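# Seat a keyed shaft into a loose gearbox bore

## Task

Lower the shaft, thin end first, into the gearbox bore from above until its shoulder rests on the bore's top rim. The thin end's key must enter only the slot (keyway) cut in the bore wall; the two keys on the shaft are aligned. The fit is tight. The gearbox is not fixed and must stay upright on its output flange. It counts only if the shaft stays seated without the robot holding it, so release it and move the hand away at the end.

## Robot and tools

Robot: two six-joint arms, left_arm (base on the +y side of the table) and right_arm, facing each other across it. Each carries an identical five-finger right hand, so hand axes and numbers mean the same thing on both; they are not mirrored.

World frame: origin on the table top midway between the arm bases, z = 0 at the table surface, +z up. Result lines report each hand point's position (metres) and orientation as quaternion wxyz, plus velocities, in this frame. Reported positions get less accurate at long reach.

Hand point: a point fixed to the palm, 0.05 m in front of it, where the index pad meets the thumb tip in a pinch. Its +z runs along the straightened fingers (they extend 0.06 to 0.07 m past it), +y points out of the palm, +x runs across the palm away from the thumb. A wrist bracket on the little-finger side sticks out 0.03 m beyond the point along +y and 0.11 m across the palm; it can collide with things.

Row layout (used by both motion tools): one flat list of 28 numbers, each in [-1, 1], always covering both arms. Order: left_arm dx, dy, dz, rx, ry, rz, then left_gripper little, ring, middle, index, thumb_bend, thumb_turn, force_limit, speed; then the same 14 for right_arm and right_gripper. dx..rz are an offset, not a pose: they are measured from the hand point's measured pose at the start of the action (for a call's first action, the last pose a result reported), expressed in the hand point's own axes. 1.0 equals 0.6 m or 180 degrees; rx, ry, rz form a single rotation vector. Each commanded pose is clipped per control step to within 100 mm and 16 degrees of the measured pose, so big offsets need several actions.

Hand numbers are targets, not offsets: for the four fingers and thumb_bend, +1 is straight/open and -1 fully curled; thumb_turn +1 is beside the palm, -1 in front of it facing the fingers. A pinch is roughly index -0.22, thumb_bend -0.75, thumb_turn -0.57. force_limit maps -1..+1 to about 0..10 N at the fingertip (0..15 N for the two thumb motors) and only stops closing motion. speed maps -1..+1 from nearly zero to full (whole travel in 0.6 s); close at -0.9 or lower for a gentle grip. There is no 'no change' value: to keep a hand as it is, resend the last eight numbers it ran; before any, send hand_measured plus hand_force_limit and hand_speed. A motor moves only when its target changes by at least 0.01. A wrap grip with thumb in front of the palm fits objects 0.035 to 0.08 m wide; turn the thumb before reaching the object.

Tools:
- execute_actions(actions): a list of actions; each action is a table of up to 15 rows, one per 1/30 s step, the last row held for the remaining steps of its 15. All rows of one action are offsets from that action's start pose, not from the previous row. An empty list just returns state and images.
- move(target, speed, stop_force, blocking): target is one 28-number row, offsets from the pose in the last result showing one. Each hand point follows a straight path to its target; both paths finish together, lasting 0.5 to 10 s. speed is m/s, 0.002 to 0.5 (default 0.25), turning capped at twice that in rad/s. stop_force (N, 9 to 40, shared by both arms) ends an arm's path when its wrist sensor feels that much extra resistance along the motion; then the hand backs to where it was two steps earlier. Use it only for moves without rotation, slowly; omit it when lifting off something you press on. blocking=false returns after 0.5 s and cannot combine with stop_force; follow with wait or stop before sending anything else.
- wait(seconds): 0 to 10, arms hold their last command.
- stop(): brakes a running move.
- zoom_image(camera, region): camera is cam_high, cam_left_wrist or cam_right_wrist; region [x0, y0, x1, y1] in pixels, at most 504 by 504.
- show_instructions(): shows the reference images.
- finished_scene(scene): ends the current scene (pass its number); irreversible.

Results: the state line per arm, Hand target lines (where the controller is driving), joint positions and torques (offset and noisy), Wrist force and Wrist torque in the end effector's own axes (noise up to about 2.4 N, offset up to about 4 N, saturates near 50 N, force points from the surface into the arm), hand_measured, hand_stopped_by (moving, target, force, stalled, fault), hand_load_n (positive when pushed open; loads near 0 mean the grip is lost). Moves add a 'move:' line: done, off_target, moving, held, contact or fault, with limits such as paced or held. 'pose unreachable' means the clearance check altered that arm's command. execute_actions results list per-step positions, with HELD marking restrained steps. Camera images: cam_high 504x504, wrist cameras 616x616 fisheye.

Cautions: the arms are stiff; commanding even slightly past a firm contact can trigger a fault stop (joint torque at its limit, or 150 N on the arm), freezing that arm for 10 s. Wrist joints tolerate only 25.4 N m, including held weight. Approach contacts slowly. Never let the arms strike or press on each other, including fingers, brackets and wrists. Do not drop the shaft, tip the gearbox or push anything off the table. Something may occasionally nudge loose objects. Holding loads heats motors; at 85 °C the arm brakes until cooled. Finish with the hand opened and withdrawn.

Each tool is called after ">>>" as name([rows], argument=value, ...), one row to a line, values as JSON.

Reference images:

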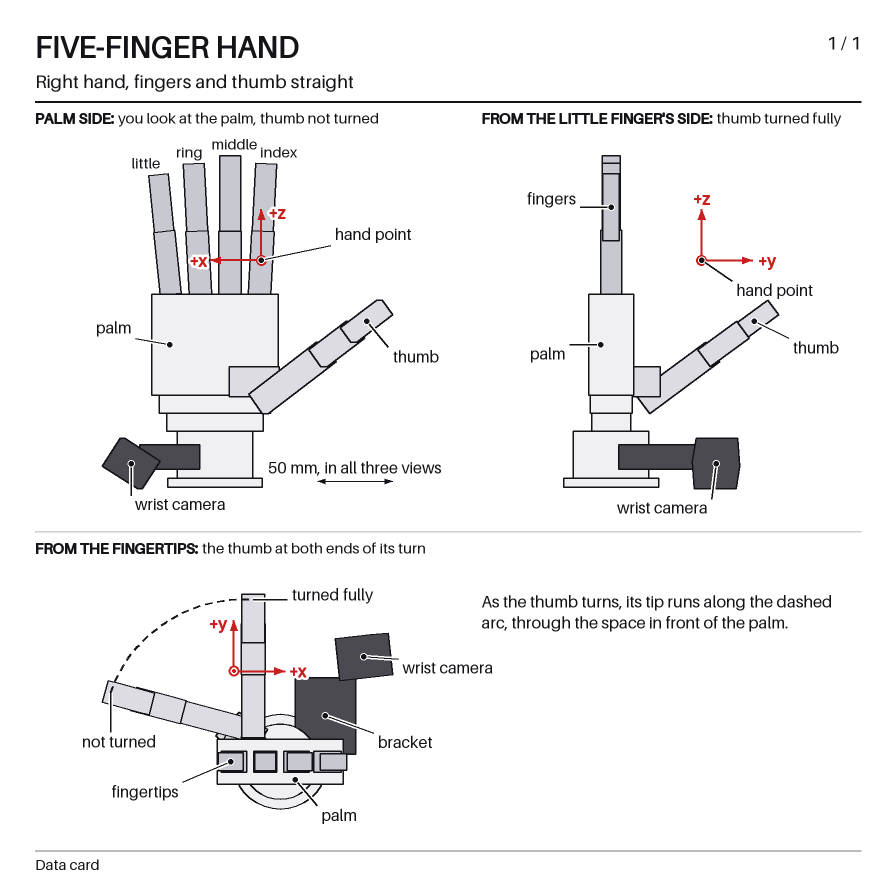

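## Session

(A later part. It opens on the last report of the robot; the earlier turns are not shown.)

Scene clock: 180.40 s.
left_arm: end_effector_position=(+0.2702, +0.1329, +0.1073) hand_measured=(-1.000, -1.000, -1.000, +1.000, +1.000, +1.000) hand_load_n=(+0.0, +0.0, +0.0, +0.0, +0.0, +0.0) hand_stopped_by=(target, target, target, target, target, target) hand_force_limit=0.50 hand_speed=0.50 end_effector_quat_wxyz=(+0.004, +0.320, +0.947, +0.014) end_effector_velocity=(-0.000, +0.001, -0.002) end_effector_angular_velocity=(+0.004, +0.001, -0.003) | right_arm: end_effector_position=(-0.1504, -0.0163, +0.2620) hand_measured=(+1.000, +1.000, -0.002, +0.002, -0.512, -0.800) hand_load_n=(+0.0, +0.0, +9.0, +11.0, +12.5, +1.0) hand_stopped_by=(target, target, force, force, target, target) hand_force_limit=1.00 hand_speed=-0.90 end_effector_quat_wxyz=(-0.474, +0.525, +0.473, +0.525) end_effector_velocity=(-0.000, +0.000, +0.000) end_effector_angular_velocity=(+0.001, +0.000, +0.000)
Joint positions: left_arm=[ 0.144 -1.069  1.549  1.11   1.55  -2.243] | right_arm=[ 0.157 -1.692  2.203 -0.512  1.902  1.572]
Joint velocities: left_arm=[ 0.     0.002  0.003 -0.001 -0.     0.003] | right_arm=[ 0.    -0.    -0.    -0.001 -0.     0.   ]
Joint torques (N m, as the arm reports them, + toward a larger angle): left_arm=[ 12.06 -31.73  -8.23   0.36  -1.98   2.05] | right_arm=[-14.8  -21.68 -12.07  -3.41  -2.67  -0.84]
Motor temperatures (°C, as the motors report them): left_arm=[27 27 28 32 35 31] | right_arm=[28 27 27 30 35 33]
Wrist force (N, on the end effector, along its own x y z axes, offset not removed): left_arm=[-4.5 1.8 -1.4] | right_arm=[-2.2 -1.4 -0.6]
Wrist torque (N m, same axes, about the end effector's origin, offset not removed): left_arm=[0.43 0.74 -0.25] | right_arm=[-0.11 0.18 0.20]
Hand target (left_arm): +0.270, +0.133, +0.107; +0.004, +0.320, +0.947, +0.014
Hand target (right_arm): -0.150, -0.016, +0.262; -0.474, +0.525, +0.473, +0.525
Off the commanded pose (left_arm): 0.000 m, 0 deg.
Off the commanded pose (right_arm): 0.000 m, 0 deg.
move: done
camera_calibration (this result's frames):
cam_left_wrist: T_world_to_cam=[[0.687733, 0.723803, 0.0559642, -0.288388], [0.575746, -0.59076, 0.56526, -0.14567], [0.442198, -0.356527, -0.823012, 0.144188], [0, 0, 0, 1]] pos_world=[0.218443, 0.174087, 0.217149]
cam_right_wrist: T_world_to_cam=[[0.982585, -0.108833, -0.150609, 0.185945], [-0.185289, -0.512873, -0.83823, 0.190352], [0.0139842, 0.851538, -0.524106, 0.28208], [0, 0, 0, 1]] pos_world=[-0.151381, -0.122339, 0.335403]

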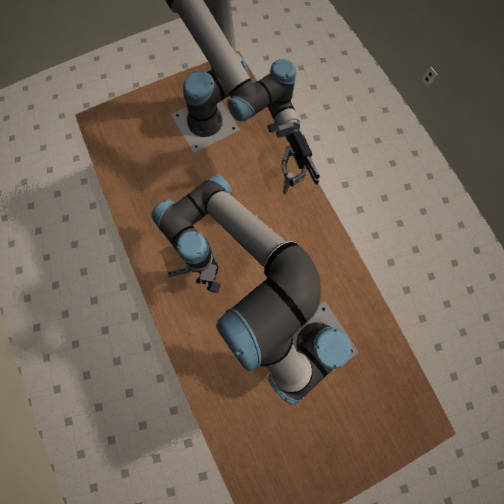

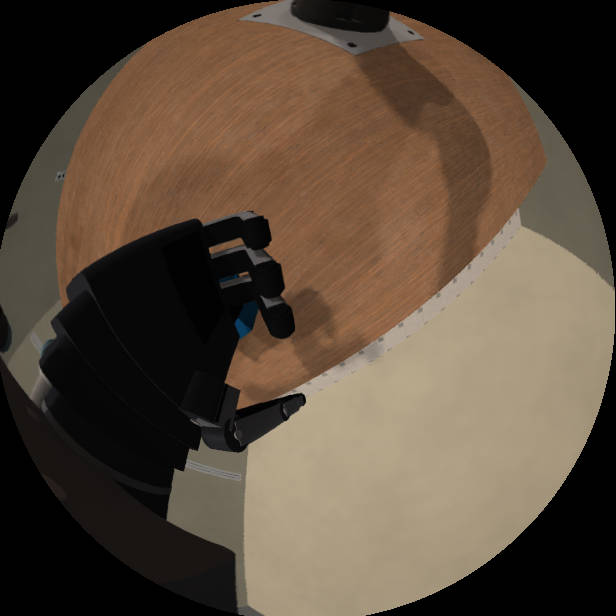

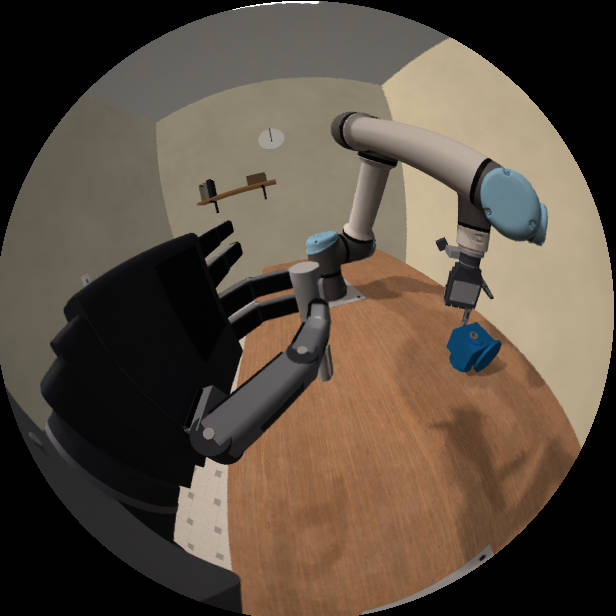

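>>> move(target=[-0.076,-0.099,0,0,0,0,-1,-1,-1,1,1,1,0.5,0.5,0,0,0,0,0,0,1,1,-0.36,-0.36,-0.52,-0.8,1,-0.9], speed=0.03)

>>> zoom_image(camera="cam_right_wrist", region=[400,260,560,400])

Scene clock: 184.60 s.
left_arm: end_effector_position=(+0.2703, +0.0581, +0.1055) hand_measured=(-1.000, -1.000, -1.000, +1.000, +1.000, +1.000) hand_load_n=(+0.0, +0.0, +0.0, -1.0, +0.0, +0.0) hand_stopped_by=(target, target, target, target, target, target) hand_force_limit=0.50 hand_speed=0.50 end_effector_quat_wxyz=(+0.004, +0.320, +0.947, +0.014) end_effector_velocity=(-0.000, -0.001, -0.000) end_effector_angular_velocity=(+0.000, +0.000, -0.002) | right_arm: end_effector_position=(-0.1504, -0.0163, +0.2620) hand_measured=(+1.000, +1.000, -0.002, +0.002, -0.512, -0.800) hand_load_n=(+0.0, +0.0, +9.0, +11.0, +12.5, +1.0) hand_stopped_by=(target, target, force, force, target, target) hand_force_limit=1.00 hand_speed=-0.90 end_effector_quat_wxyz=(-0.474, +0.525, +0.473, +0.525) end_effector_velocity=(-0.000, +0.000, +0.000) end_effector_angular_velocity=(+0.001, +0.000, +0.001)
Joint positions: left_arm=[ 0.109 -0.92   1.308  1.202  1.551 -2.278] | right_arm=[ 0.157 -1.692  2.203 -0.512  1.902  1.572]
Joint velocities: left_arm=[-0.001  0.002 -0.004  0.002  0.     0.001] | right_arm=[-0.    -0.     0.    -0.001 -0.001  0.   ]
Joint torques (N m, as the arm reports them, + toward a larger angle): left_arm=[-12.99 -36.1  -26.89   3.13   2.56  -1.36] | right_arm=[-14.38 -21.02 -12.35  -3.41  -2.6   -0.9 ]
Motor temperatures (°C, as the motors report them): left_arm=[27 27 28 32 35 31] | right_arm=[28 27 27 30 35 33]
Wrist force (N, on the end effector, along its own x y z axes, offset not removed): left_arm=[-2.9 4.5 -4.4] | right_arm=[-4.3 -1.1 -0.2]
Wrist torque (N m, same axes, about the end effector's origin, offset not removed): left_arm=[0.25 0.52 -0.10] | right_arm=[-0.15 0.50 -0.02]
Hand target (left_arm): +0.270, +0.058, +0.105; +0.004, +0.320, +0.947, +0.014
Hand target (right_arm): -0.150, -0.016, +0.262; -0.474, +0.525, +0.473, +0.525
Off the commanded pose (left_arm): 0.000 m, 0 deg.
Off the commanded pose (right_arm): 0.000 m, 0 deg.
move: done
camera_calibration (this result's frames):
cam_left_wrist: T_world_to_cam=[[0.687741, 0.723801, 0.0558965, -0.234217], [0.575782, -0.590748, 0.565236, -0.188881], [0.442139, -0.356552, -0.823034, 0.115947], [0, 0, 0, 1]] pos_world=[0.218571, 0.0992864, 0.215282]
cam_right_wrist: T_world_to_cam=[[0.982585, -0.108833, -0.150608, 0.185945], [-0.185289, -0.512873, -0.83823, 0.190351], [0.0139844, 0.851538, -0.524107, 0.28208], [0, 0, 0, 1]] pos_world=[-0.151381, -0.122339, 0.335403]

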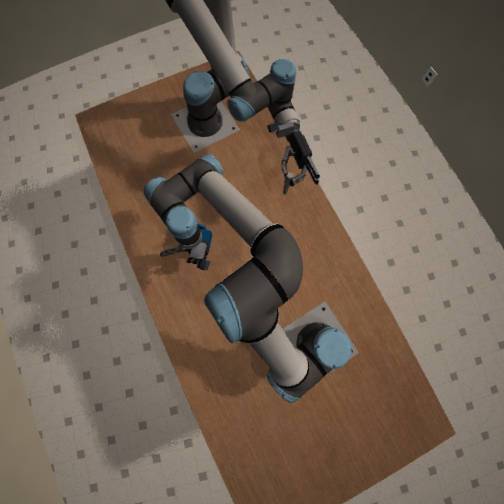

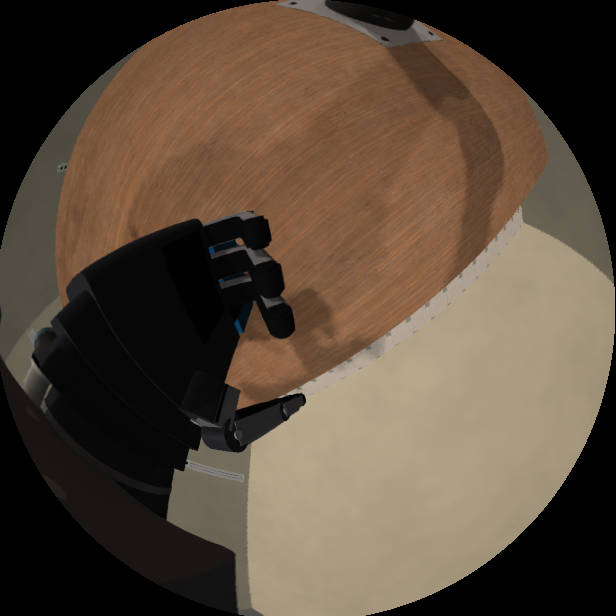

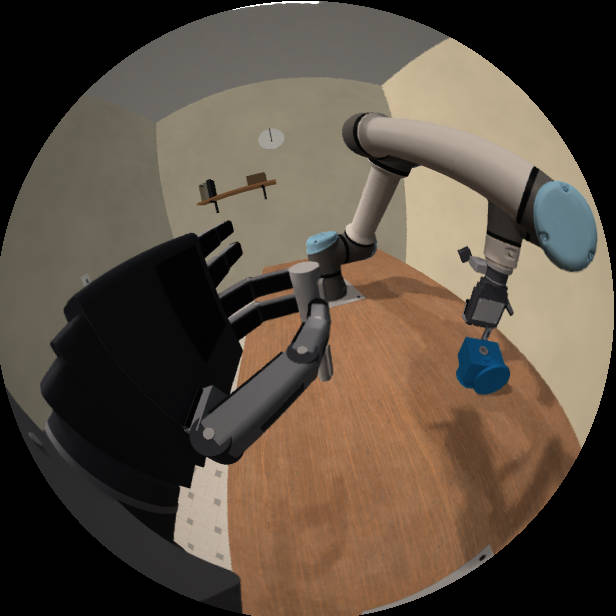

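Region (400, 260, 560, 400) of cam_right_wrist's 616x616 image, scaled by 3.150, with more detail than that image has; it fills the top 441 rows of this view, and the rest is white.

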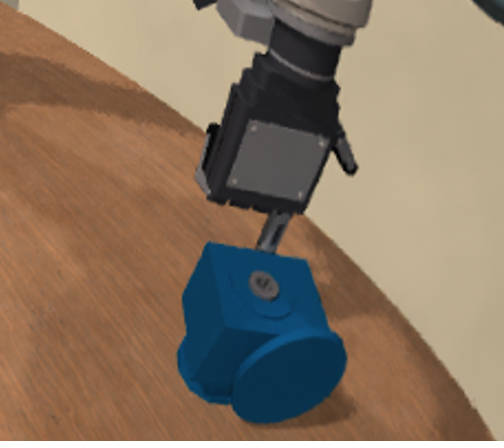

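>>> move(target=[-0.033,0.017,0,0,0,0,-1,-1,-1,1,1,1,0.5,0.5,0,0,0,0,0,0,1,1,-0.36,-0.36,-0.52,-0.8,1,-0.9], speed=0.04)

>>> move(target=[-0.02,-0.058,0,0,0,0,-1,-1,-1,1,1,1,0.5,0.5,0,0,0,0,0,0,1,1,-0.36,-0.36,-0.52,-0.8,1,-0.9], speed=0.03)

>>> zoom_image(camera="cam_right_wrist", region=[400,280,560,420])

Scene clock: 186.27 s.
left_arm: end_effector_position=(+0.2921, +0.0542, +0.1057) hand_measured=(-1.000, -1.000, -1.000, +1.000, +1.000, +1.000) hand_load_n=(+0.0, +0.0, +0.0, +0.0, +0.0, +0.0) hand_stopped_by=(target, target, target, target, target, target) hand_force_limit=0.50 hand_speed=0.50 end_effector_quat_wxyz=(+0.004, +0.320, +0.947, +0.014) end_effector_velocity=(+0.001, -0.001, -0.001) end_effector_angular_velocity=(+0.001, +0.000, -0.003) | right_arm: end_effector_position=(-0.1504, -0.0163, +0.2620) hand_measured=(+1.000, +1.000, -0.002, +0.002, -0.512, -0.800) hand_load_n=(+0.0, +0.0, +9.0, +11.0, +12.5, +1.0) hand_stopped_by=(target, target, force, force, target, target) hand_force_limit=1.00 hand_speed=-0.90 end_effector_quat_wxyz=(-0.474, +0.525, +0.473, +0.525) end_effector_velocity=(+0.000, +0.000, +0.000) end_effector_angular_velocity=(+0.001, +0.000, -0.000)
Joint positions: left_arm=[ 0.148 -0.888  1.253  1.225  1.55  -2.239] | right_arm=[ 0.157 -1.692  2.203 -0.512  1.902  1.572]
Joint velocities: left_arm=[ 0.001  0.003 -0.003  0.001 -0.     0.004] | right_arm=[-0. -0. -0. -0.  0.  0.]
Joint torques (N m, as the arm reports them, + toward a larger angle): left_arm=[ 11.67 -39.08 -26.46   4.21  -1.34   2.19] | right_arm=[-14.21 -21.26 -12.42  -3.35  -2.68  -0.95]
Motor temperatures (°C, as the motors report them): left_arm=[27 27 28 32 35 31] | right_arm=[28 27 27 30 35 33]
Wrist force (N, on the end effector, along its own x y z axes, offset not removed): left_arm=[-2.3 0.3 3.3] | right_arm=[-4.5 -0.7 3.8]
Wrist torque (N m, same axes, about the end effector's origin, offset not removed): left_arm=[-0.02 0.46 -0.04] | right_arm=[-0.33 0.38 0.09]
Hand target (left_arm): +0.292, +0.054, +0.106; +0.004, +0.320, +0.947, +0.014
Hand target (right_arm): -0.150, -0.016, +0.262; -0.474, +0.525, +0.473, +0.525
Off the commanded pose (left_arm): 0.000 m, 0 deg.
Off the commanded pose (right_arm): 0.000 m, 0 deg.
move: done
camera_calibration (this result's frames):
cam_left_wrist: T_world_to_cam=[[0.687738, 0.723796, 0.0559995, -0.246424], [0.5757, -0.590757, 0.565311, -0.203897], [0.442252, -0.356547, -0.822975, 0.105064], [0, 0, 0, 1]] pos_world=[0.240394, 0.0953673, 0.21553]
cam_right_wrist: T_world_to_cam=[[0.982585, -0.108833, -0.150609, 0.185945], [-0.185289, -0.512873, -0.83823, 0.190351], [0.0139842, 0.851538, -0.524106, 0.28208], [0, 0, 0, 1]] pos_world=[-0.151381, -0.122339, 0.335403]

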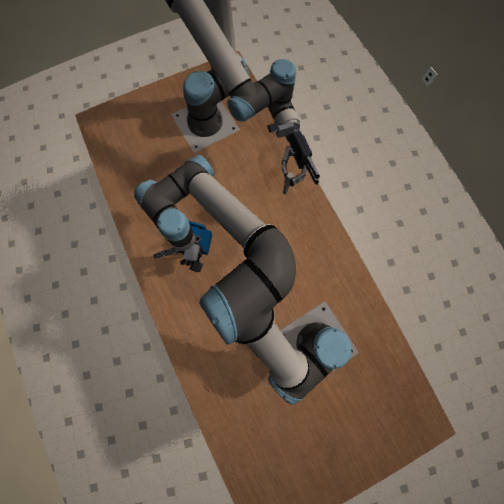

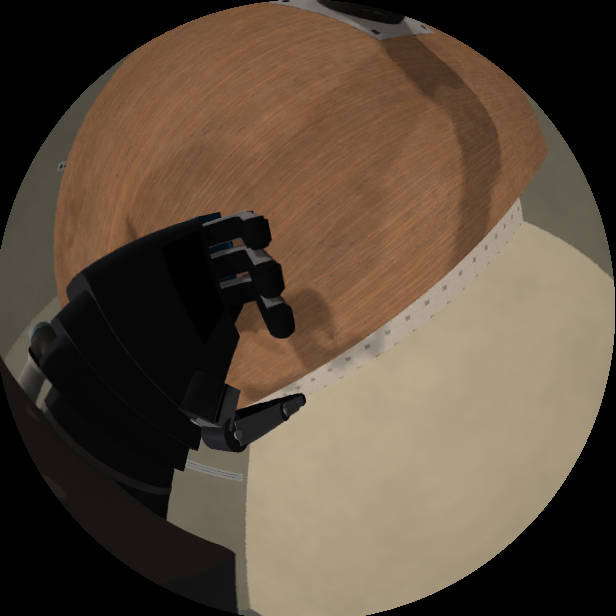

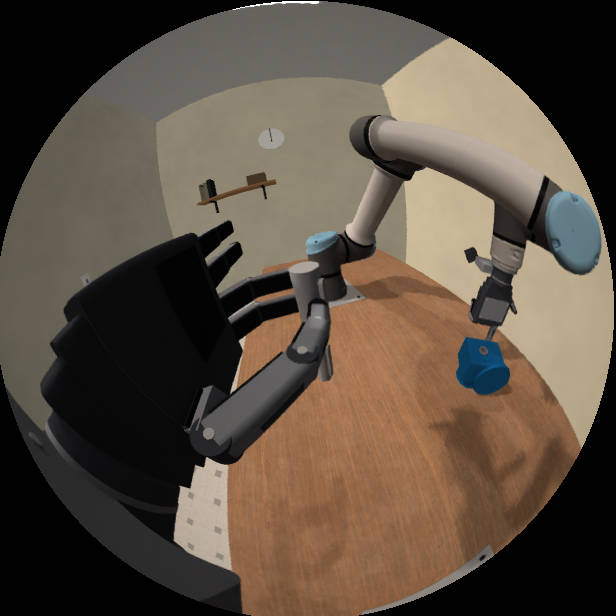

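Scene clock: 187.83 s.
left_arm: end_effector_position=(+0.2805, +0.0193, +0.1046) hand_measured=(-1.000, -1.000, -1.000, +1.000, +1.000, +1.000) hand_load_n=(+0.0, +0.0, +0.0, -1.0, +0.0, +0.0) hand_stopped_by=(target, target, target, target, target, target) hand_force_limit=0.50 hand_speed=0.50 end_effector_quat_wxyz=(+0.004, +0.320, +0.947, +0.014) end_effector_velocity=(-0.000, -0.001, -0.002) end_effector_angular_velocity=(+0.005, +0.001, -0.003) | right_arm: end_effector_position=(-0.1504, -0.0163, +0.2620) hand_measured=(+1.000, +1.000, -0.002, +0.002, -0.512, -0.800) hand_load_n=(+0.0, +0.0, +9.0, +11.0, +12.5, +1.0) hand_stopped_by=(target, target, force, force, target, target) hand_force_limit=1.00 hand_speed=-0.90 end_effector_quat_wxyz=(-0.474, +0.525, +0.473, +0.525) end_effector_velocity=(-0.000, -0.000, -0.000) end_effector_angular_velocity=(-0.000, -0.000, +0.000)
Joint positions: left_arm=[ 0.113 -0.824  1.144  1.271  1.55  -2.274] | right_arm=[ 0.157 -1.692  2.203 -0.512  1.902  1.572]
Joint velocities: left_arm=[-0.001  0.005 -0.003  0.003 -0.     0.002] | right_arm=[-0. -0.  0.  0. -0. -0.]
Joint torques (N m, as the arm reports them, + toward a larger angle): left_arm=[-13.17 -40.7  -26.37   3.88   2.64  -1.4 ] | right_arm=[-14.44 -21.42 -12.12  -3.41  -2.57  -0.84]
Motor temperatures (°C, as the motors report them): left_arm=[27 27 28 32 35 31] | right_arm=[28 27 27 30 35 33]
Wrist force (N, on the end effector, along its own x y z axes, offset not removed): left_arm=[-4.8 4.6 2.1] | right_arm=[-3.6 -2.2 3.3]
Wrist torque (N m, same axes, about the end effector's origin, offset not removed): left_arm=[0.06 0.43 -0.26] | right_arm=[-0.56 0.14 0.13]
Hand target (left_arm): +0.281, +0.019, +0.105; +0.004, +0.320, +0.947, +0.014
Hand target (right_arm): -0.150, -0.016, +0.262; -0.474, +0.525, +0.473, +0.525
Off the commanded pose (left_arm): 0.000 m, 0 deg.
Off the commanded pose (right_arm): 0.000 m, 0 deg.
move: done
camera_calibration (this result's frames):
cam_left_wrist: T_world_to_cam=[[0.687747, 0.723793, 0.0559279, -0.213159], [0.575738, -0.590745, 0.565285, -0.217218], [0.442188, -0.356573, -0.822998, 0.0969162], [0, 0, 0, 1]] pos_world=[0.228805, 0.0605203, 0.214473]
cam_right_wrist: T_world_to_cam=[[0.982585, -0.108833, -0.150608, 0.185945], [-0.185289, -0.512873, -0.83823, 0.190352], [0.0139842, 0.851538, -0.524106, 0.28208], [0, 0, 0, 1]] pos_world=[-0.151381, -0.122339, 0.335403]

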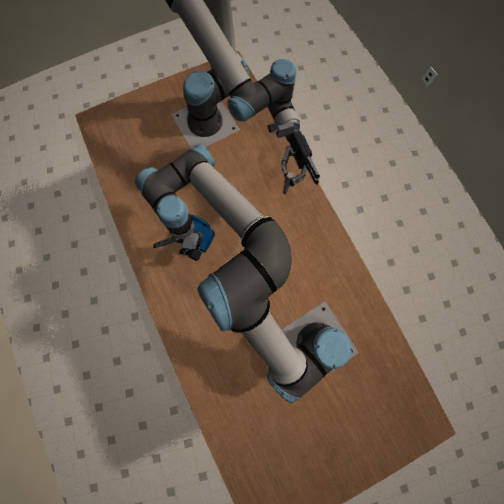

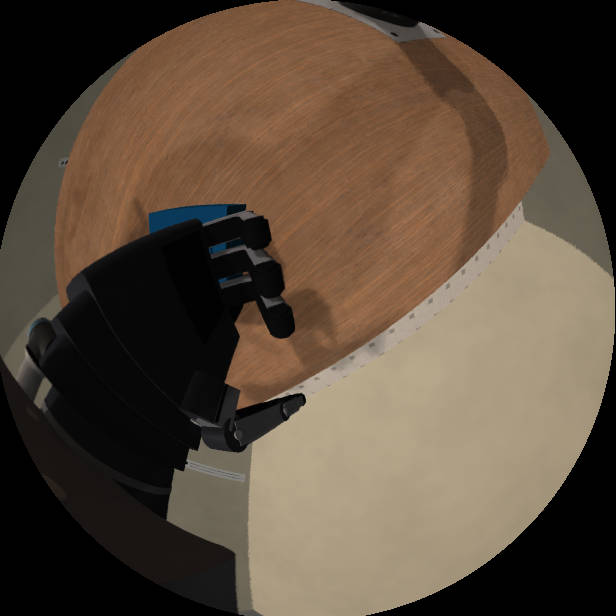

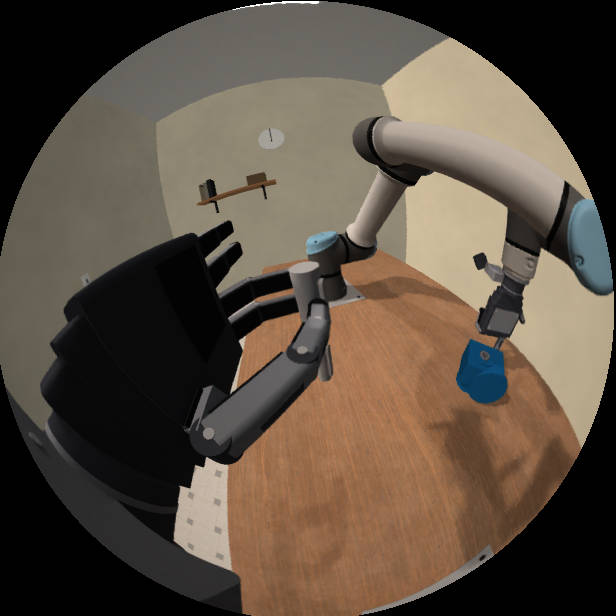

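Region (400, 280, 560, 420) of cam_right_wrist's 616x616 image, scaled by 3.150, with more detail than that image has; it fills the top 441 rows of this view, and the rest is white.

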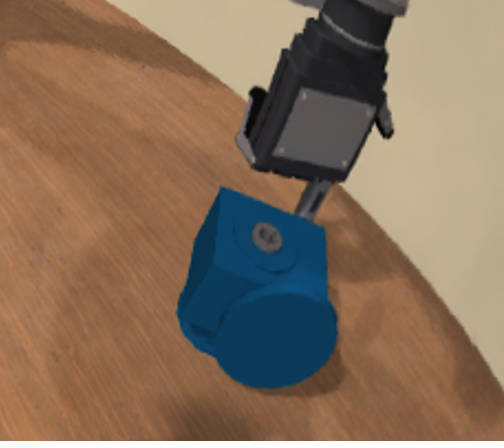

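>>> move(target=[0.011,-0.04,0,0,0,0,-1,-1,-1,1,1,1,0.5,0.5,0,0,0,0,0,0,1,1,-0.36,-0.36,-0.52,-0.8,1,-0.9], speed=0.03)

>>> move(target=[0,0.02,-0.13,0,0,0,-1,-1,-1,1,1,1,0.5,0.5,0,0,0,0,0,0,1,1,-0.36,-0.36,-0.52,-0.8,1,-0.9], speed=0.1)

>>> move(target=[0.15,-0.16,0,0,0,0,-1,-1,-1,-1,1,1,0.5,0.5,0,0,0,0,0,0,1,1,-0.36,-0.36,-0.52,-0.8,1,-0.9], speed=0.2)

Scene clock: 189.20 s.
left_arm: end_effector_position=(+0.2608, +0.0044, +0.1040) hand_measured=(-1.000, -1.000, -1.000, +1.000, +1.000, +1.000) hand_load_n=(+0.0, +0.0, +0.0, -1.0, +0.0, +0.0) hand_stopped_by=(target, target, target, target, target, target) hand_force_limit=0.50 hand_speed=0.50 end_effector_quat_wxyz=(+0.004, +0.320, +0.947, +0.014) end_effector_velocity=(-0.001, -0.001, -0.001) end_effector_angular_velocity=(+0.001, +0.001, -0.000) | right_arm: end_effector_position=(-0.1504, -0.0163, +0.2620) hand_measured=(+1.000, +1.000, -0.002, +0.002, -0.512, -0.800) hand_load_n=(+0.0, +0.0, +9.0, +11.0, +12.5, +1.0) hand_stopped_by=(target, target, force, force, target, target) hand_force_limit=1.00 hand_speed=-0.90 end_effector_quat_wxyz=(-0.474, +0.525, +0.473, +0.525) end_effector_velocity=(+0.000, -0.000, -0.000) end_effector_angular_velocity=(-0.002, -0.001, +0.000)
Joint positions: left_arm=[ 0.073 -0.81   1.12   1.281  1.551 -2.314] | right_arm=[ 0.157 -1.692  2.203 -0.512  1.902  1.572]
Joint velocities: left_arm=[-0.002  0.003 -0.003  0.001  0.001 -0.002] | right_arm=[ 0.    -0.    -0.     0.002 -0.    -0.   ]
Joint torques (N m, as the arm reports them, + toward a larger angle): left_arm=[-13.18 -39.4  -26.25   3.72   3.21  -1.33] | right_arm=[-14.28 -21.08 -12.23  -3.52  -2.53  -0.83]
Motor temperatures (°C, as the motors report them): left_arm=[27 27 28 32 35 31] | right_arm=[28 27 27 30 35 33]
Wrist force (N, on the end effector, along its own x y z axes, offset not removed): left_arm=[-8.7 3.7 -2.8] | right_arm=[-4.0 -2.1 -0.7]
Wrist torque (N m, same axes, about the end effector's origin, offset not removed): left_arm=[0.17 0.66 -0.65] | right_arm=[-0.39 0.55 0.06]
Hand target (left_arm): +0.261, +0.004, +0.104; +0.004, +0.320, +0.947, +0.014
Hand target (right_arm): -0.150, -0.016, +0.262; -0.474, +0.525, +0.473, +0.525
Off the commanded pose (left_arm): 0.000 m, 0 deg.
Off the commanded pose (right_arm): 0.000 m, 0 deg.
move: done
camera_calibration (this result's frames):
cam_left_wrist: T_world_to_cam=[[0.687752, 0.723794, 0.0558521, -0.188709], [0.575786, -0.590732, 0.565248, -0.214318], [0.442117, -0.356592, -0.823028, 0.0997639], [0, 0, 0, 1]] pos_world=[0.209079, 0.0455567, 0.213791]
cam_right_wrist: T_world_to_cam=[[0.982585, -0.108833, -0.150608, 0.185945], [-0.185289, -0.512873, -0.83823, 0.190351], [0.0139843, 0.851538, -0.524107, 0.28208], [0, 0, 0, 1]] pos_world=[-0.151381, -0.122339, 0.335403]

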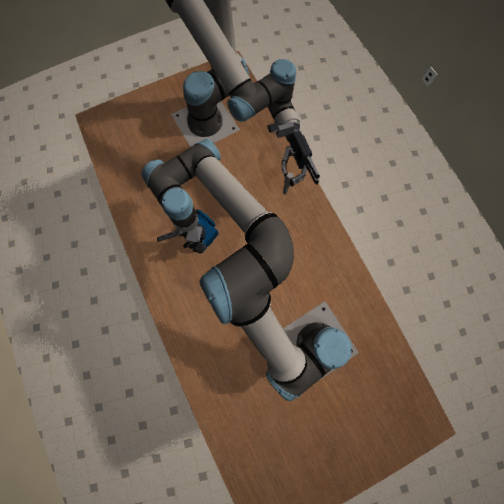

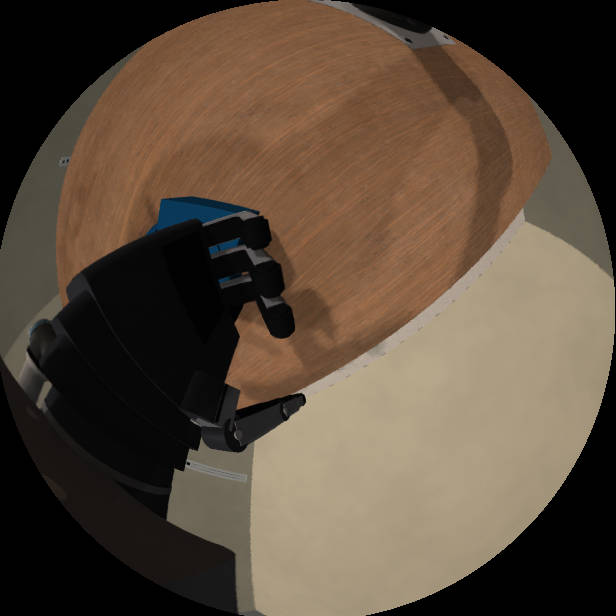

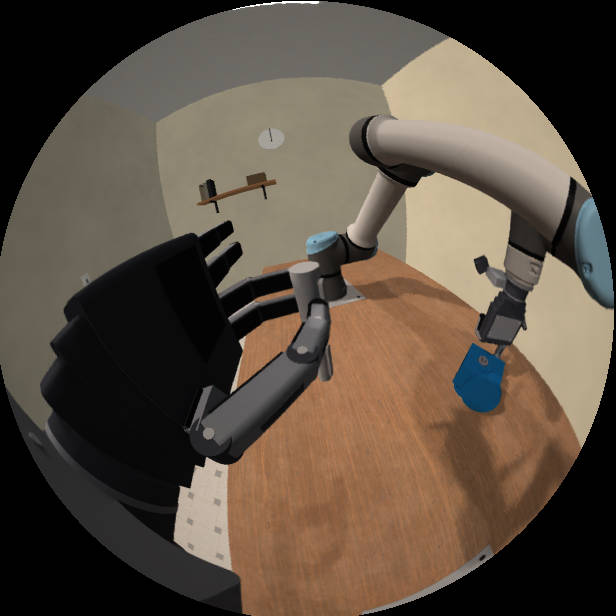

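Scene clock: 190.40 s.
left_arm: end_effector_position=(+0.2669, +0.0119, +0.1822) hand_measured=(-1.000, -1.000, -1.000, +1.000, +1.000, +1.000) hand_load_n=(+0.0, +0.0, +0.0, +0.0, +0.0, +0.0) hand_stopped_by=(target, target, target, target, target, target) hand_force_limit=0.50 hand_speed=0.50 end_effector_quat_wxyz=(+0.004, +0.320, +0.947, +0.014) end_effector_velocity=(-0.000, +0.000, +0.001) end_effector_angular_velocity=(+0.001, +0.002, +0.001) | right_arm: end_effector_position=(-0.1504, -0.0163, +0.2620) hand_measured=(+1.000, +1.000, -0.002, +0.002, -0.512, -0.800) hand_load_n=(+0.0, +0.0, +9.0, +11.0, +12.5, +1.0) hand_stopped_by=(target, target, force, force, target, target) hand_force_limit=1.00 hand_speed=-0.90 end_effector_quat_wxyz=(-0.474, +0.525, +0.473, +0.525) end_effector_velocity=(+0.000, -0.000, -0.000) end_effector_angular_velocity=(-0.001, +0.000, -0.002)
Joint positions: left_arm=[ 0.086 -0.87   1.02   1.441  1.551 -2.301] | right_arm=[ 0.157 -1.692  2.203 -0.512  1.902  1.572]
Joint velocities: left_arm=[ 0.001 -0.    -0.002  0.003  0.002  0.   ] | right_arm=[-0.    -0.    -0.     0.001  0.001  0.   ]
Joint torques (N m, as the arm reports them, + toward a larger angle): left_arm=[ 12.47 -53.82 -27.08   4.07   1.71   2.21] | right_arm=[-14.33 -21.31 -11.86  -3.46  -2.64  -0.92]
Motor temperatures (°C, as the motors report them): left_arm=[27 27 28 32 35 31] | right_arm=[28 27 27 30 35 33]
Wrist force (N, on the end effector, along its own x y z axes, offset not removed): left_arm=[-3.1 1.7 3.5] | right_arm=[-4.6 -1.7 1.7]
Wrist torque (N m, same axes, about the end effector's origin, offset not removed): left_arm=[0.02 0.54 -0.10] | right_arm=[-0.37 0.52 0.07]
Hand target (left_arm): +0.267, +0.012, +0.182; +0.004, +0.320, +0.947, +0.014
Hand target (right_arm): -0.150, -0.016, +0.262; -0.474, +0.525, +0.473, +0.525
Off the commanded pose (left_arm): 0.000 m, 0 deg.
Off the commanded pose (right_arm): 0.000 m, 0 deg.
move: done
camera_calibration (this result's frames):
cam_left_wrist: T_world_to_cam=[[0.68775, 0.723787, 0.0559702, -0.202772], [0.575692, -0.590745, 0.565331, -0.257573], [0.442243, -0.356585, -0.822963, 0.164087], [0, 0, 0, 1]] pos_world=[0.215173, 0.0531142, 0.292001]
cam_right_wrist: T_world_to_cam=[[0.982585, -0.108834, -0.150608, 0.185944], [-0.185289, -0.512873, -0.83823, 0.190351], [0.0139846, 0.851538, -0.524107, 0.28208], [0, 0, 0, 1]] pos_world=[-0.151381, -0.122339, 0.335403]

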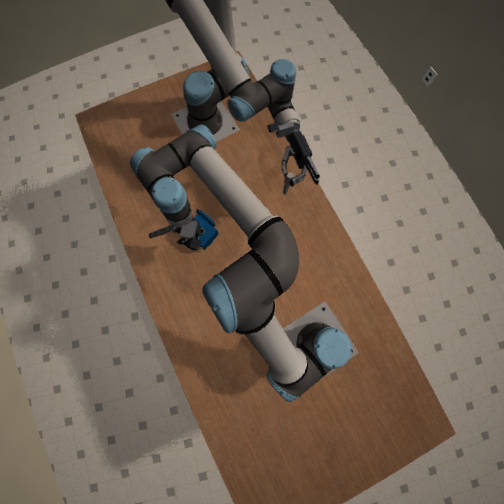

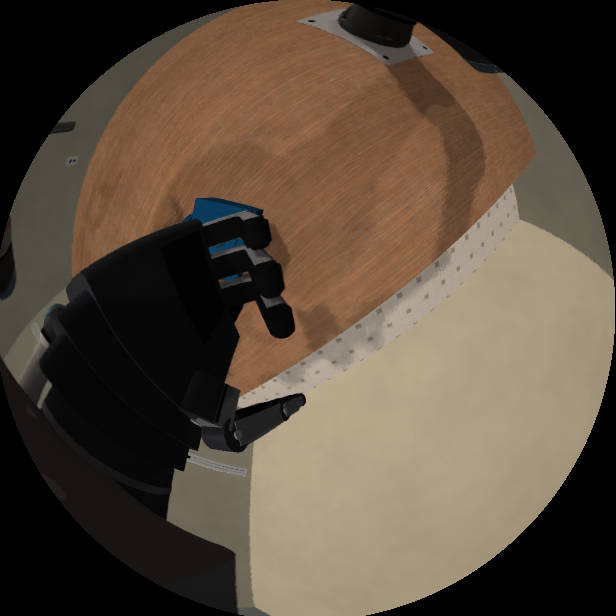

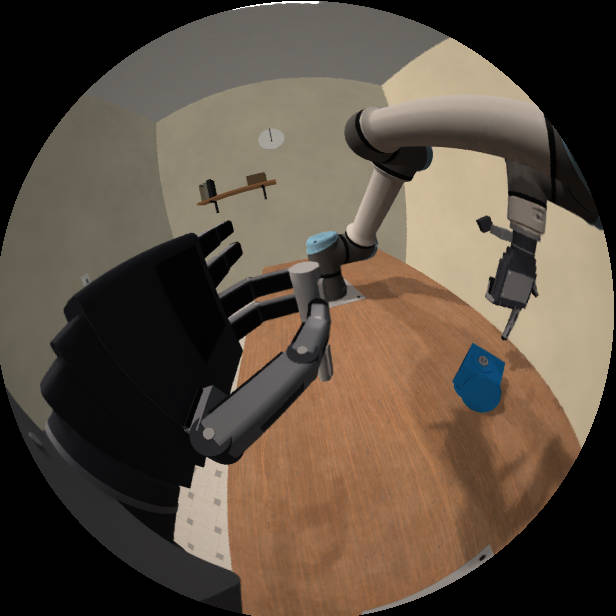

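Scene clock: 191.57 s.
left_arm: end_effector_position=(+0.1372, -0.0095, +0.1796) hand_measured=(-1.000, -1.000, -1.000, -1.000, +1.000, +1.000) hand_load_n=(+0.0, +0.0, +0.0, +0.0, +0.0, +0.0) hand_stopped_by=(target, target, target, target, target, target) hand_force_limit=0.50 hand_speed=0.50 end_effector_quat_wxyz=(+0.003, +0.320, +0.947, +0.014) end_effector_velocity=(-0.001, +0.000, -0.001) end_effector_angular_velocity=(+0.004, -0.001, -0.000) | right_arm: end_effector_position=(-0.1504, -0.0163, +0.2620) hand_measured=(+1.000, +1.000, -0.002, +0.002, -0.512, -0.800) hand_load_n=(+0.0, +0.0, +9.0, +11.0, +12.5, +1.0) hand_stopped_by=(target, target, force, force, target, target) hand_force_limit=1.00 hand_speed=-0.90 end_effector_quat_wxyz=(-0.474, +0.525, +0.473, +0.525) end_effector_velocity=(-0.000, -0.000, -0.000) end_effector_angular_velocity=(-0.001, -0.000, +0.002)
Joint positions: left_arm=[-0.151 -0.92   1.112  1.403  1.557 -2.538] | right_arm=[ 0.157 -1.692  2.203 -0.512  1.902  1.572]
Joint velocities: left_arm=[-0.003  0.002  0.001  0.001 -0.    -0.002] | right_arm=[ 0.    -0.     0.001  0.    -0.002 -0.   ]
Joint torques (N m, as the arm reports them, + toward a larger angle): left_arm=[-10.7  -48.16  -9.49   0.49  -2.03  -1.55] | right_arm=[-14.94 -21.17 -12.03  -3.41  -2.61  -0.94]
Motor temperatures (°C, as the motors report them): left_arm=[27 27 28 32 35 31] | right_arm=[28 27 27 30 35 33]
Wrist force (N, on the end effector, along its own x y z axes, offset not removed): left_arm=[-3.3 -4.4 -2.3] | right_arm=[-3.5 -0.9 0.3]
Wrist torque (N m, same axes, about the end effector's origin, offset not removed): left_arm=[-0.50 0.56 -0.28] | right_arm=[-0.43 0.45 0.14]
Hand target (left_arm): +0.137, -0.010, +0.180; +0.003, +0.320, +0.947, +0.014
Hand target (right_arm): -0.150, -0.016, +0.262; -0.474, +0.525, +0.473, +0.525
Off the commanded pose (left_arm): 0.000 m, 0 deg.
Off the commanded pose (right_arm): 0.000 m, 0 deg.
move: done
camera_calibration (this result's frames):
cam_left_wrist: T_world_to_cam=[[0.68777, 0.7238, 0.0555504, -0.0978141], [0.576028, -0.590718, 0.565017, -0.194084], [0.441774, -0.356603, -0.823207, 0.211769], [0, 0, 0, 1]] pos_world=[0.0855176, 0.0316663, 0.289424]
cam_right_wrist: T_world_to_cam=[[0.982585, -0.108833, -0.150609, 0.185945], [-0.185289, -0.512873, -0.83823, 0.190351], [0.0139841, 0.851538, -0.524107, 0.28208], [0, 0, 0, 1]] pos_world=[-0.151381, -0.122339, 0.335403]

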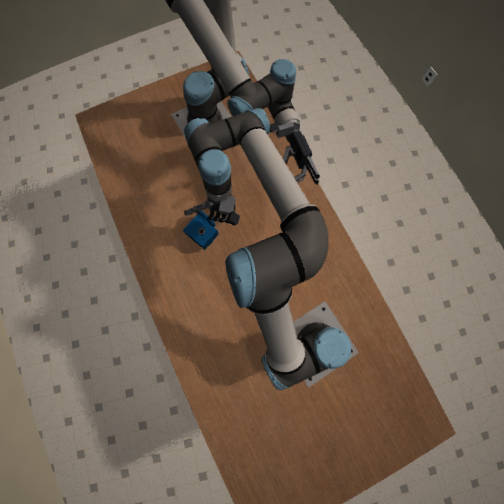

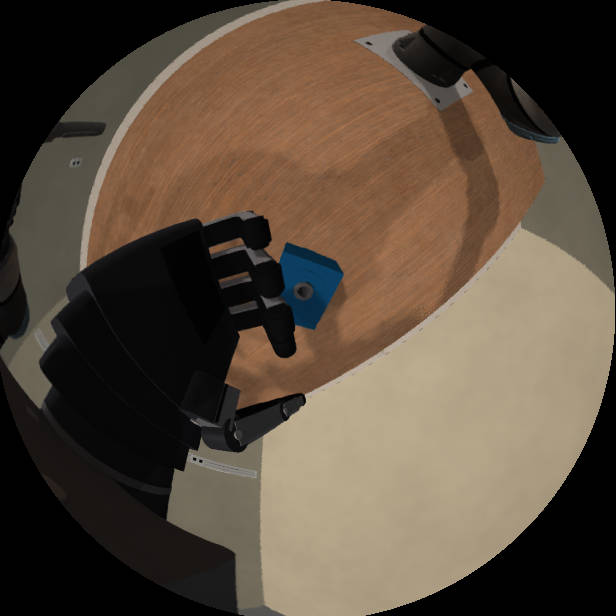

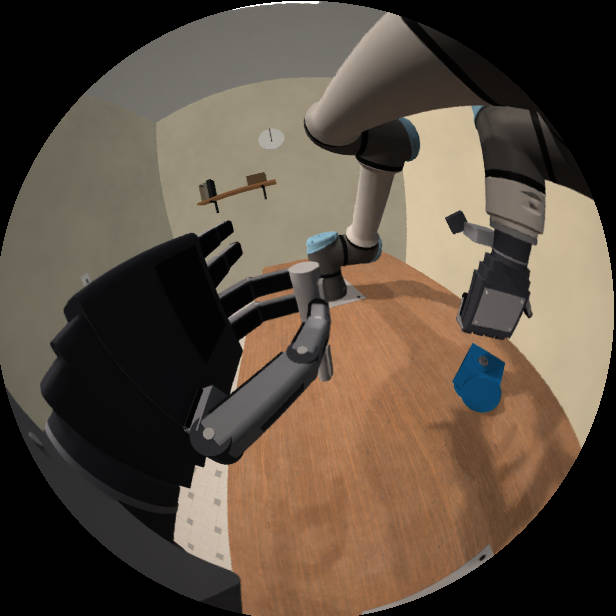

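>>> zoom_image(camera="cam_left_wrist", region=[283,270,323,310])

Region (283, 270, 323, 310) of cam_left_wrist's 616x616 image, scaled by 12.600, with more detail than that image has.

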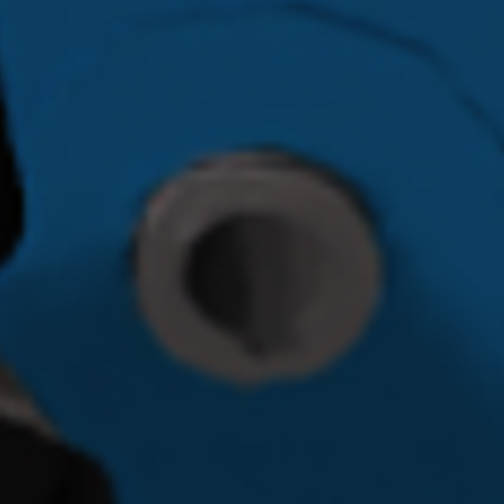

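>>> move(target=[0.129,0.342,0.19,0,0,0.3,-1,-1,-1,-1,1,1,0.5,0.5,0,0,0,0,0,0,1,1,-0.36,-0.36,-0.52,-0.8,1,-0.9], speed=0.25)

>>> move(target=[0,0,0,0,0,0,-1,-1,-1,-1,1,1,0.5,0.5,-0.13,0.537,-0.01,-0.04,0,0,1,1,-0.36,-0.36,-0.52,-0.8,1,-0.9], speed=0.12)

Scene clock: 194.30 s.
left_arm: end_effector_position=(+0.2022, +0.2032, +0.0720) hand_measured=(-1.000, -1.000, -1.000, -1.000, +1.000, +1.000) hand_load_n=(+0.0, +0.0, +0.0, +0.0, +0.0, +0.0) hand_stopped_by=(target, target, target, target, target, target) hand_force_limit=0.50 hand_speed=0.50 end_effector_quat_wxyz=(-0.003, +0.715, +0.699, +0.014) end_effector_velocity=(+0.001, +0.001, -0.001) end_effector_angular_velocity=(-0.001, +0.001, -0.007) | right_arm: end_effector_position=(-0.1504, -0.0163, +0.2620) hand_measured=(+1.000, +1.000, -0.002, +0.002, -0.512, -0.800) hand_load_n=(+0.0, +0.0, +9.0, +11.0, +12.5, +1.0) hand_stopped_by=(target, target, force, force, target, target) hand_force_limit=1.00 hand_speed=-0.90 end_effector_quat_wxyz=(-0.474, +0.525, +0.473, +0.525) end_effector_velocity=(-0.000, -0.000, -0.000) end_effector_angular_velocity=(-0.001, -0.000, +0.000)
Joint positions: left_arm=[ 0.037 -1.336  2.048  0.881  1.552 -1.408] | right_arm=[ 0.157 -1.692  2.203 -0.512  1.902  1.572]
Joint velocities: left_arm=[ 0.006 -0.     0.003 -0.004  0.001  0.013] | right_arm=[0.001 0.    0.    0.001 0.001 0.   ]
Joint torques (N m, as the arm reports them, + toward a larger angle): left_arm=[ 12.   -30.04  -4.72   0.41   1.61   1.82] | right_arm=[-14.63 -21.37 -12.1   -3.54  -2.59  -0.96]
Motor temperatures (°C, as the motors report them): left_arm=[27 27 28 32 35 31] | right_arm=[28 27 27 30 35 33]
Wrist force (N, on the end effector, along its own x y z axes, offset not removed): left_arm=[-4.7 -1.0 2.8] | right_arm=[-1.8 -1.9 3.0]
Wrist torque (N m, same axes, about the end effector's origin, offset not removed): left_arm=[-0.19 0.84 -0.37] | right_arm=[-0.57 -0.14 0.30]
Hand target (left_arm): +0.202, +0.203, +0.072; -0.003, +0.715, +0.698, +0.014
Hand target (right_arm): -0.150, -0.016, +0.262; -0.474, +0.525, +0.473, +0.525
Off the commanded pose (left_arm): 0.001 m, 0 deg.
Off the commanded pose (right_arm): 0.000 m, 0 deg.
move: done
camera_calibration (this result's frames):
cam_left_wrist: T_world_to_cam=[[0.990528, -0.131232, 0.0404057, -0.176894], [-0.131765, -0.825638, 0.548598, 0.146984], [-0.038633, -0.548725, -0.83511, 0.307413], [0, 0, 0, 1]] pos_world=[0.206462, 0.266827, 0.183235]
cam_right_wrist: T_world_to_cam=[[0.982585, -0.108833, -0.150608, 0.185944], [-0.185289, -0.512873, -0.83823, 0.190351], [0.0139845, 0.851538, -0.524107, 0.28208], [0, 0, 0, 1]] pos_world=[-0.151381, -0.122339, 0.335403]

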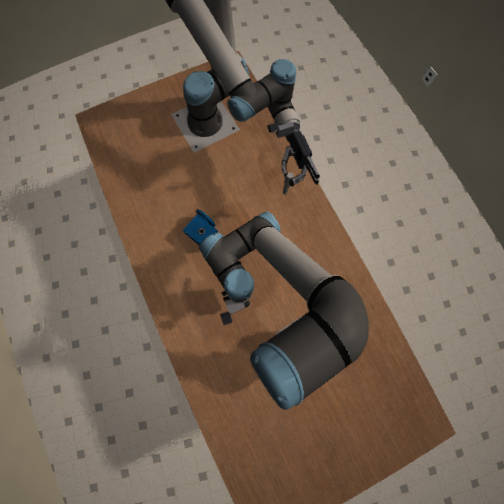

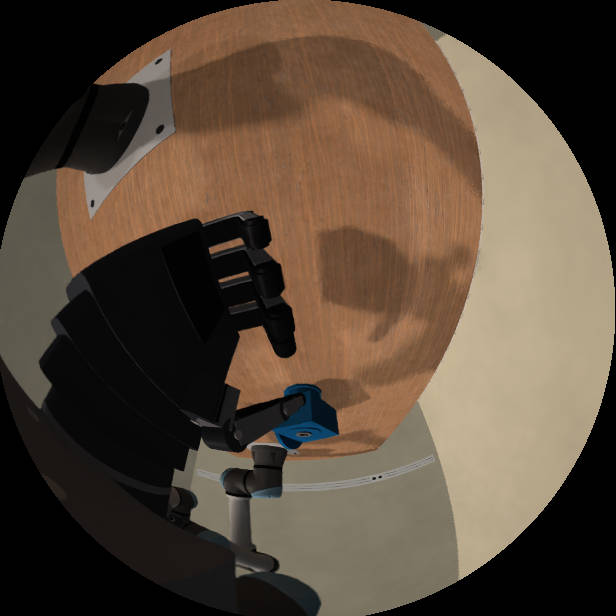

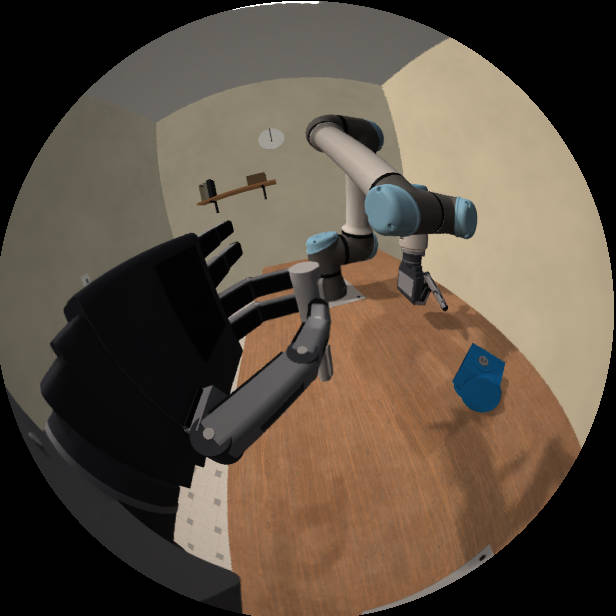

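Scene clock: 197.53 s.
left_arm: end_effector_position=(+0.2022, +0.2032, +0.0720) hand_measured=(-1.000, -1.000, -1.000, -1.000, +1.000, +1.000) hand_load_n=(+0.0, +0.0, +0.0, +0.0, +0.0, +0.0) hand_stopped_by=(target, target, target, target, target, target) hand_force_limit=0.50 hand_speed=0.50 end_effector_quat_wxyz=(-0.003, +0.715, +0.699, +0.014) end_effector_velocity=(+0.000, +0.000, +0.000) end_effector_angular_velocity=(+0.000, -0.002, -0.000) | right_arm: end_effector_position=(+0.1695, -0.0555, +0.1838) hand_measured=(+1.000, +1.000, -0.002, +0.002, -0.512, -0.800) hand_load_n=(+0.0, +0.0, +9.0, +11.0, +12.5, +1.0) hand_stopped_by=(target, target, force, force, target, target) hand_force_limit=1.00 hand_speed=-0.90 end_effector_quat_wxyz=(-0.441, +0.554, +0.439, +0.553) end_effector_velocity=(+0.001, +0.001, +0.000) end_effector_angular_velocity=(+0.002, -0.002, +0.002)
Joint positions: left_arm=[ 0.037 -1.336  2.048  0.881  1.552 -1.408] | right_arm=[-1.041 -1.767  2.509 -0.743  0.83   1.574]
Joint velocities: left_arm=[ 0.    -0.001  0.     0.001 -0.002  0.   ] | right_arm=[-0.003  0.002 -0.001 -0.005 -0.005  0.   ]
Joint torques (N m, as the arm reports them, + toward a larger angle): left_arm=[-10.55 -17.44 -22.66   4.2   -1.91  -1.56] | right_arm=[-15.4    1.34 -29.5   -3.33  -2.57   1.58]
Motor temperatures (°C, as the motors report them): left_arm=[27 27 28 32 35 31] | right_arm=[28 27 27 30 35 33]
Wrist force (N, on the end effector, along its own x y z axes, offset not removed): left_arm=[-5.3 -2.2 0.1] | right_arm=[-3.6 -0.5 0.2]
Wrist torque (N m, same axes, about the end effector's origin, offset not removed): left_arm=[-0.21 0.88 -0.43] | right_arm=[-0.01 0.39 0.10]
Hand target (left_arm): +0.202, +0.203, +0.072; -0.003, +0.715, +0.699, +0.014
Hand target (right_arm): +0.170, -0.055, +0.184; -0.441, +0.554, +0.439, +0.553
Off the commanded pose (left_arm): 0.000 m, 0 deg.
Off the commanded pose (right_arm): 0.000 m, 0 deg.
move: done
camera_calibration (this result's frames):
cam_left_wrist: T_world_to_cam=[[0.990528, -0.131232, 0.0404058, -0.176894], [-0.131765, -0.825638, 0.548598, 0.146984], [-0.0386329, -0.548725, -0.83511, 0.307413], [0, 0, 0, 1]] pos_world=[0.206462, 0.266827, 0.183236]
cam_right_wrist: T_world_to_cam=[[0.960991, -0.231102, -0.151946, -0.147283], [-0.24921, -0.485244, -0.838113, 0.176352], [0.119959, 0.843285, -0.523908, 0.251529], [0, 0, 0, 1]] pos_world=[0.155313, -0.160575, 0.257202]

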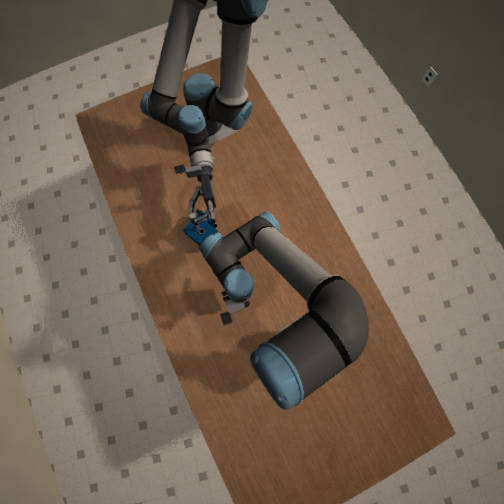

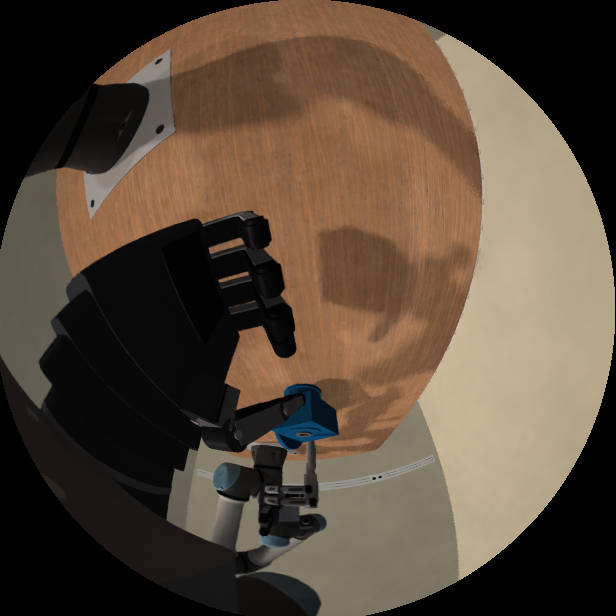

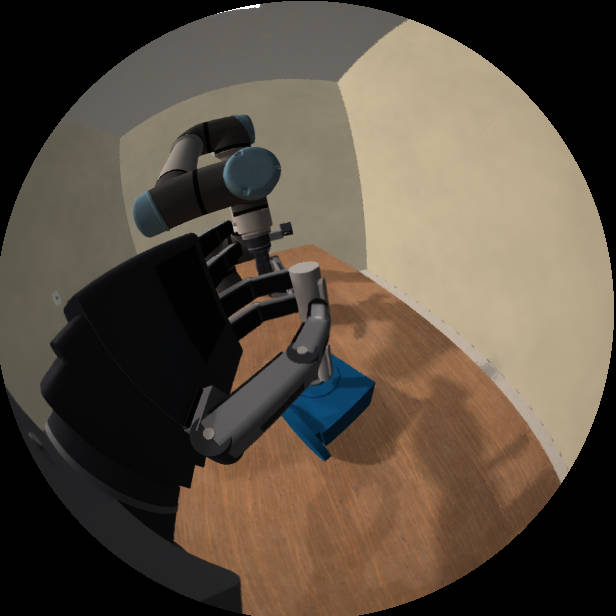

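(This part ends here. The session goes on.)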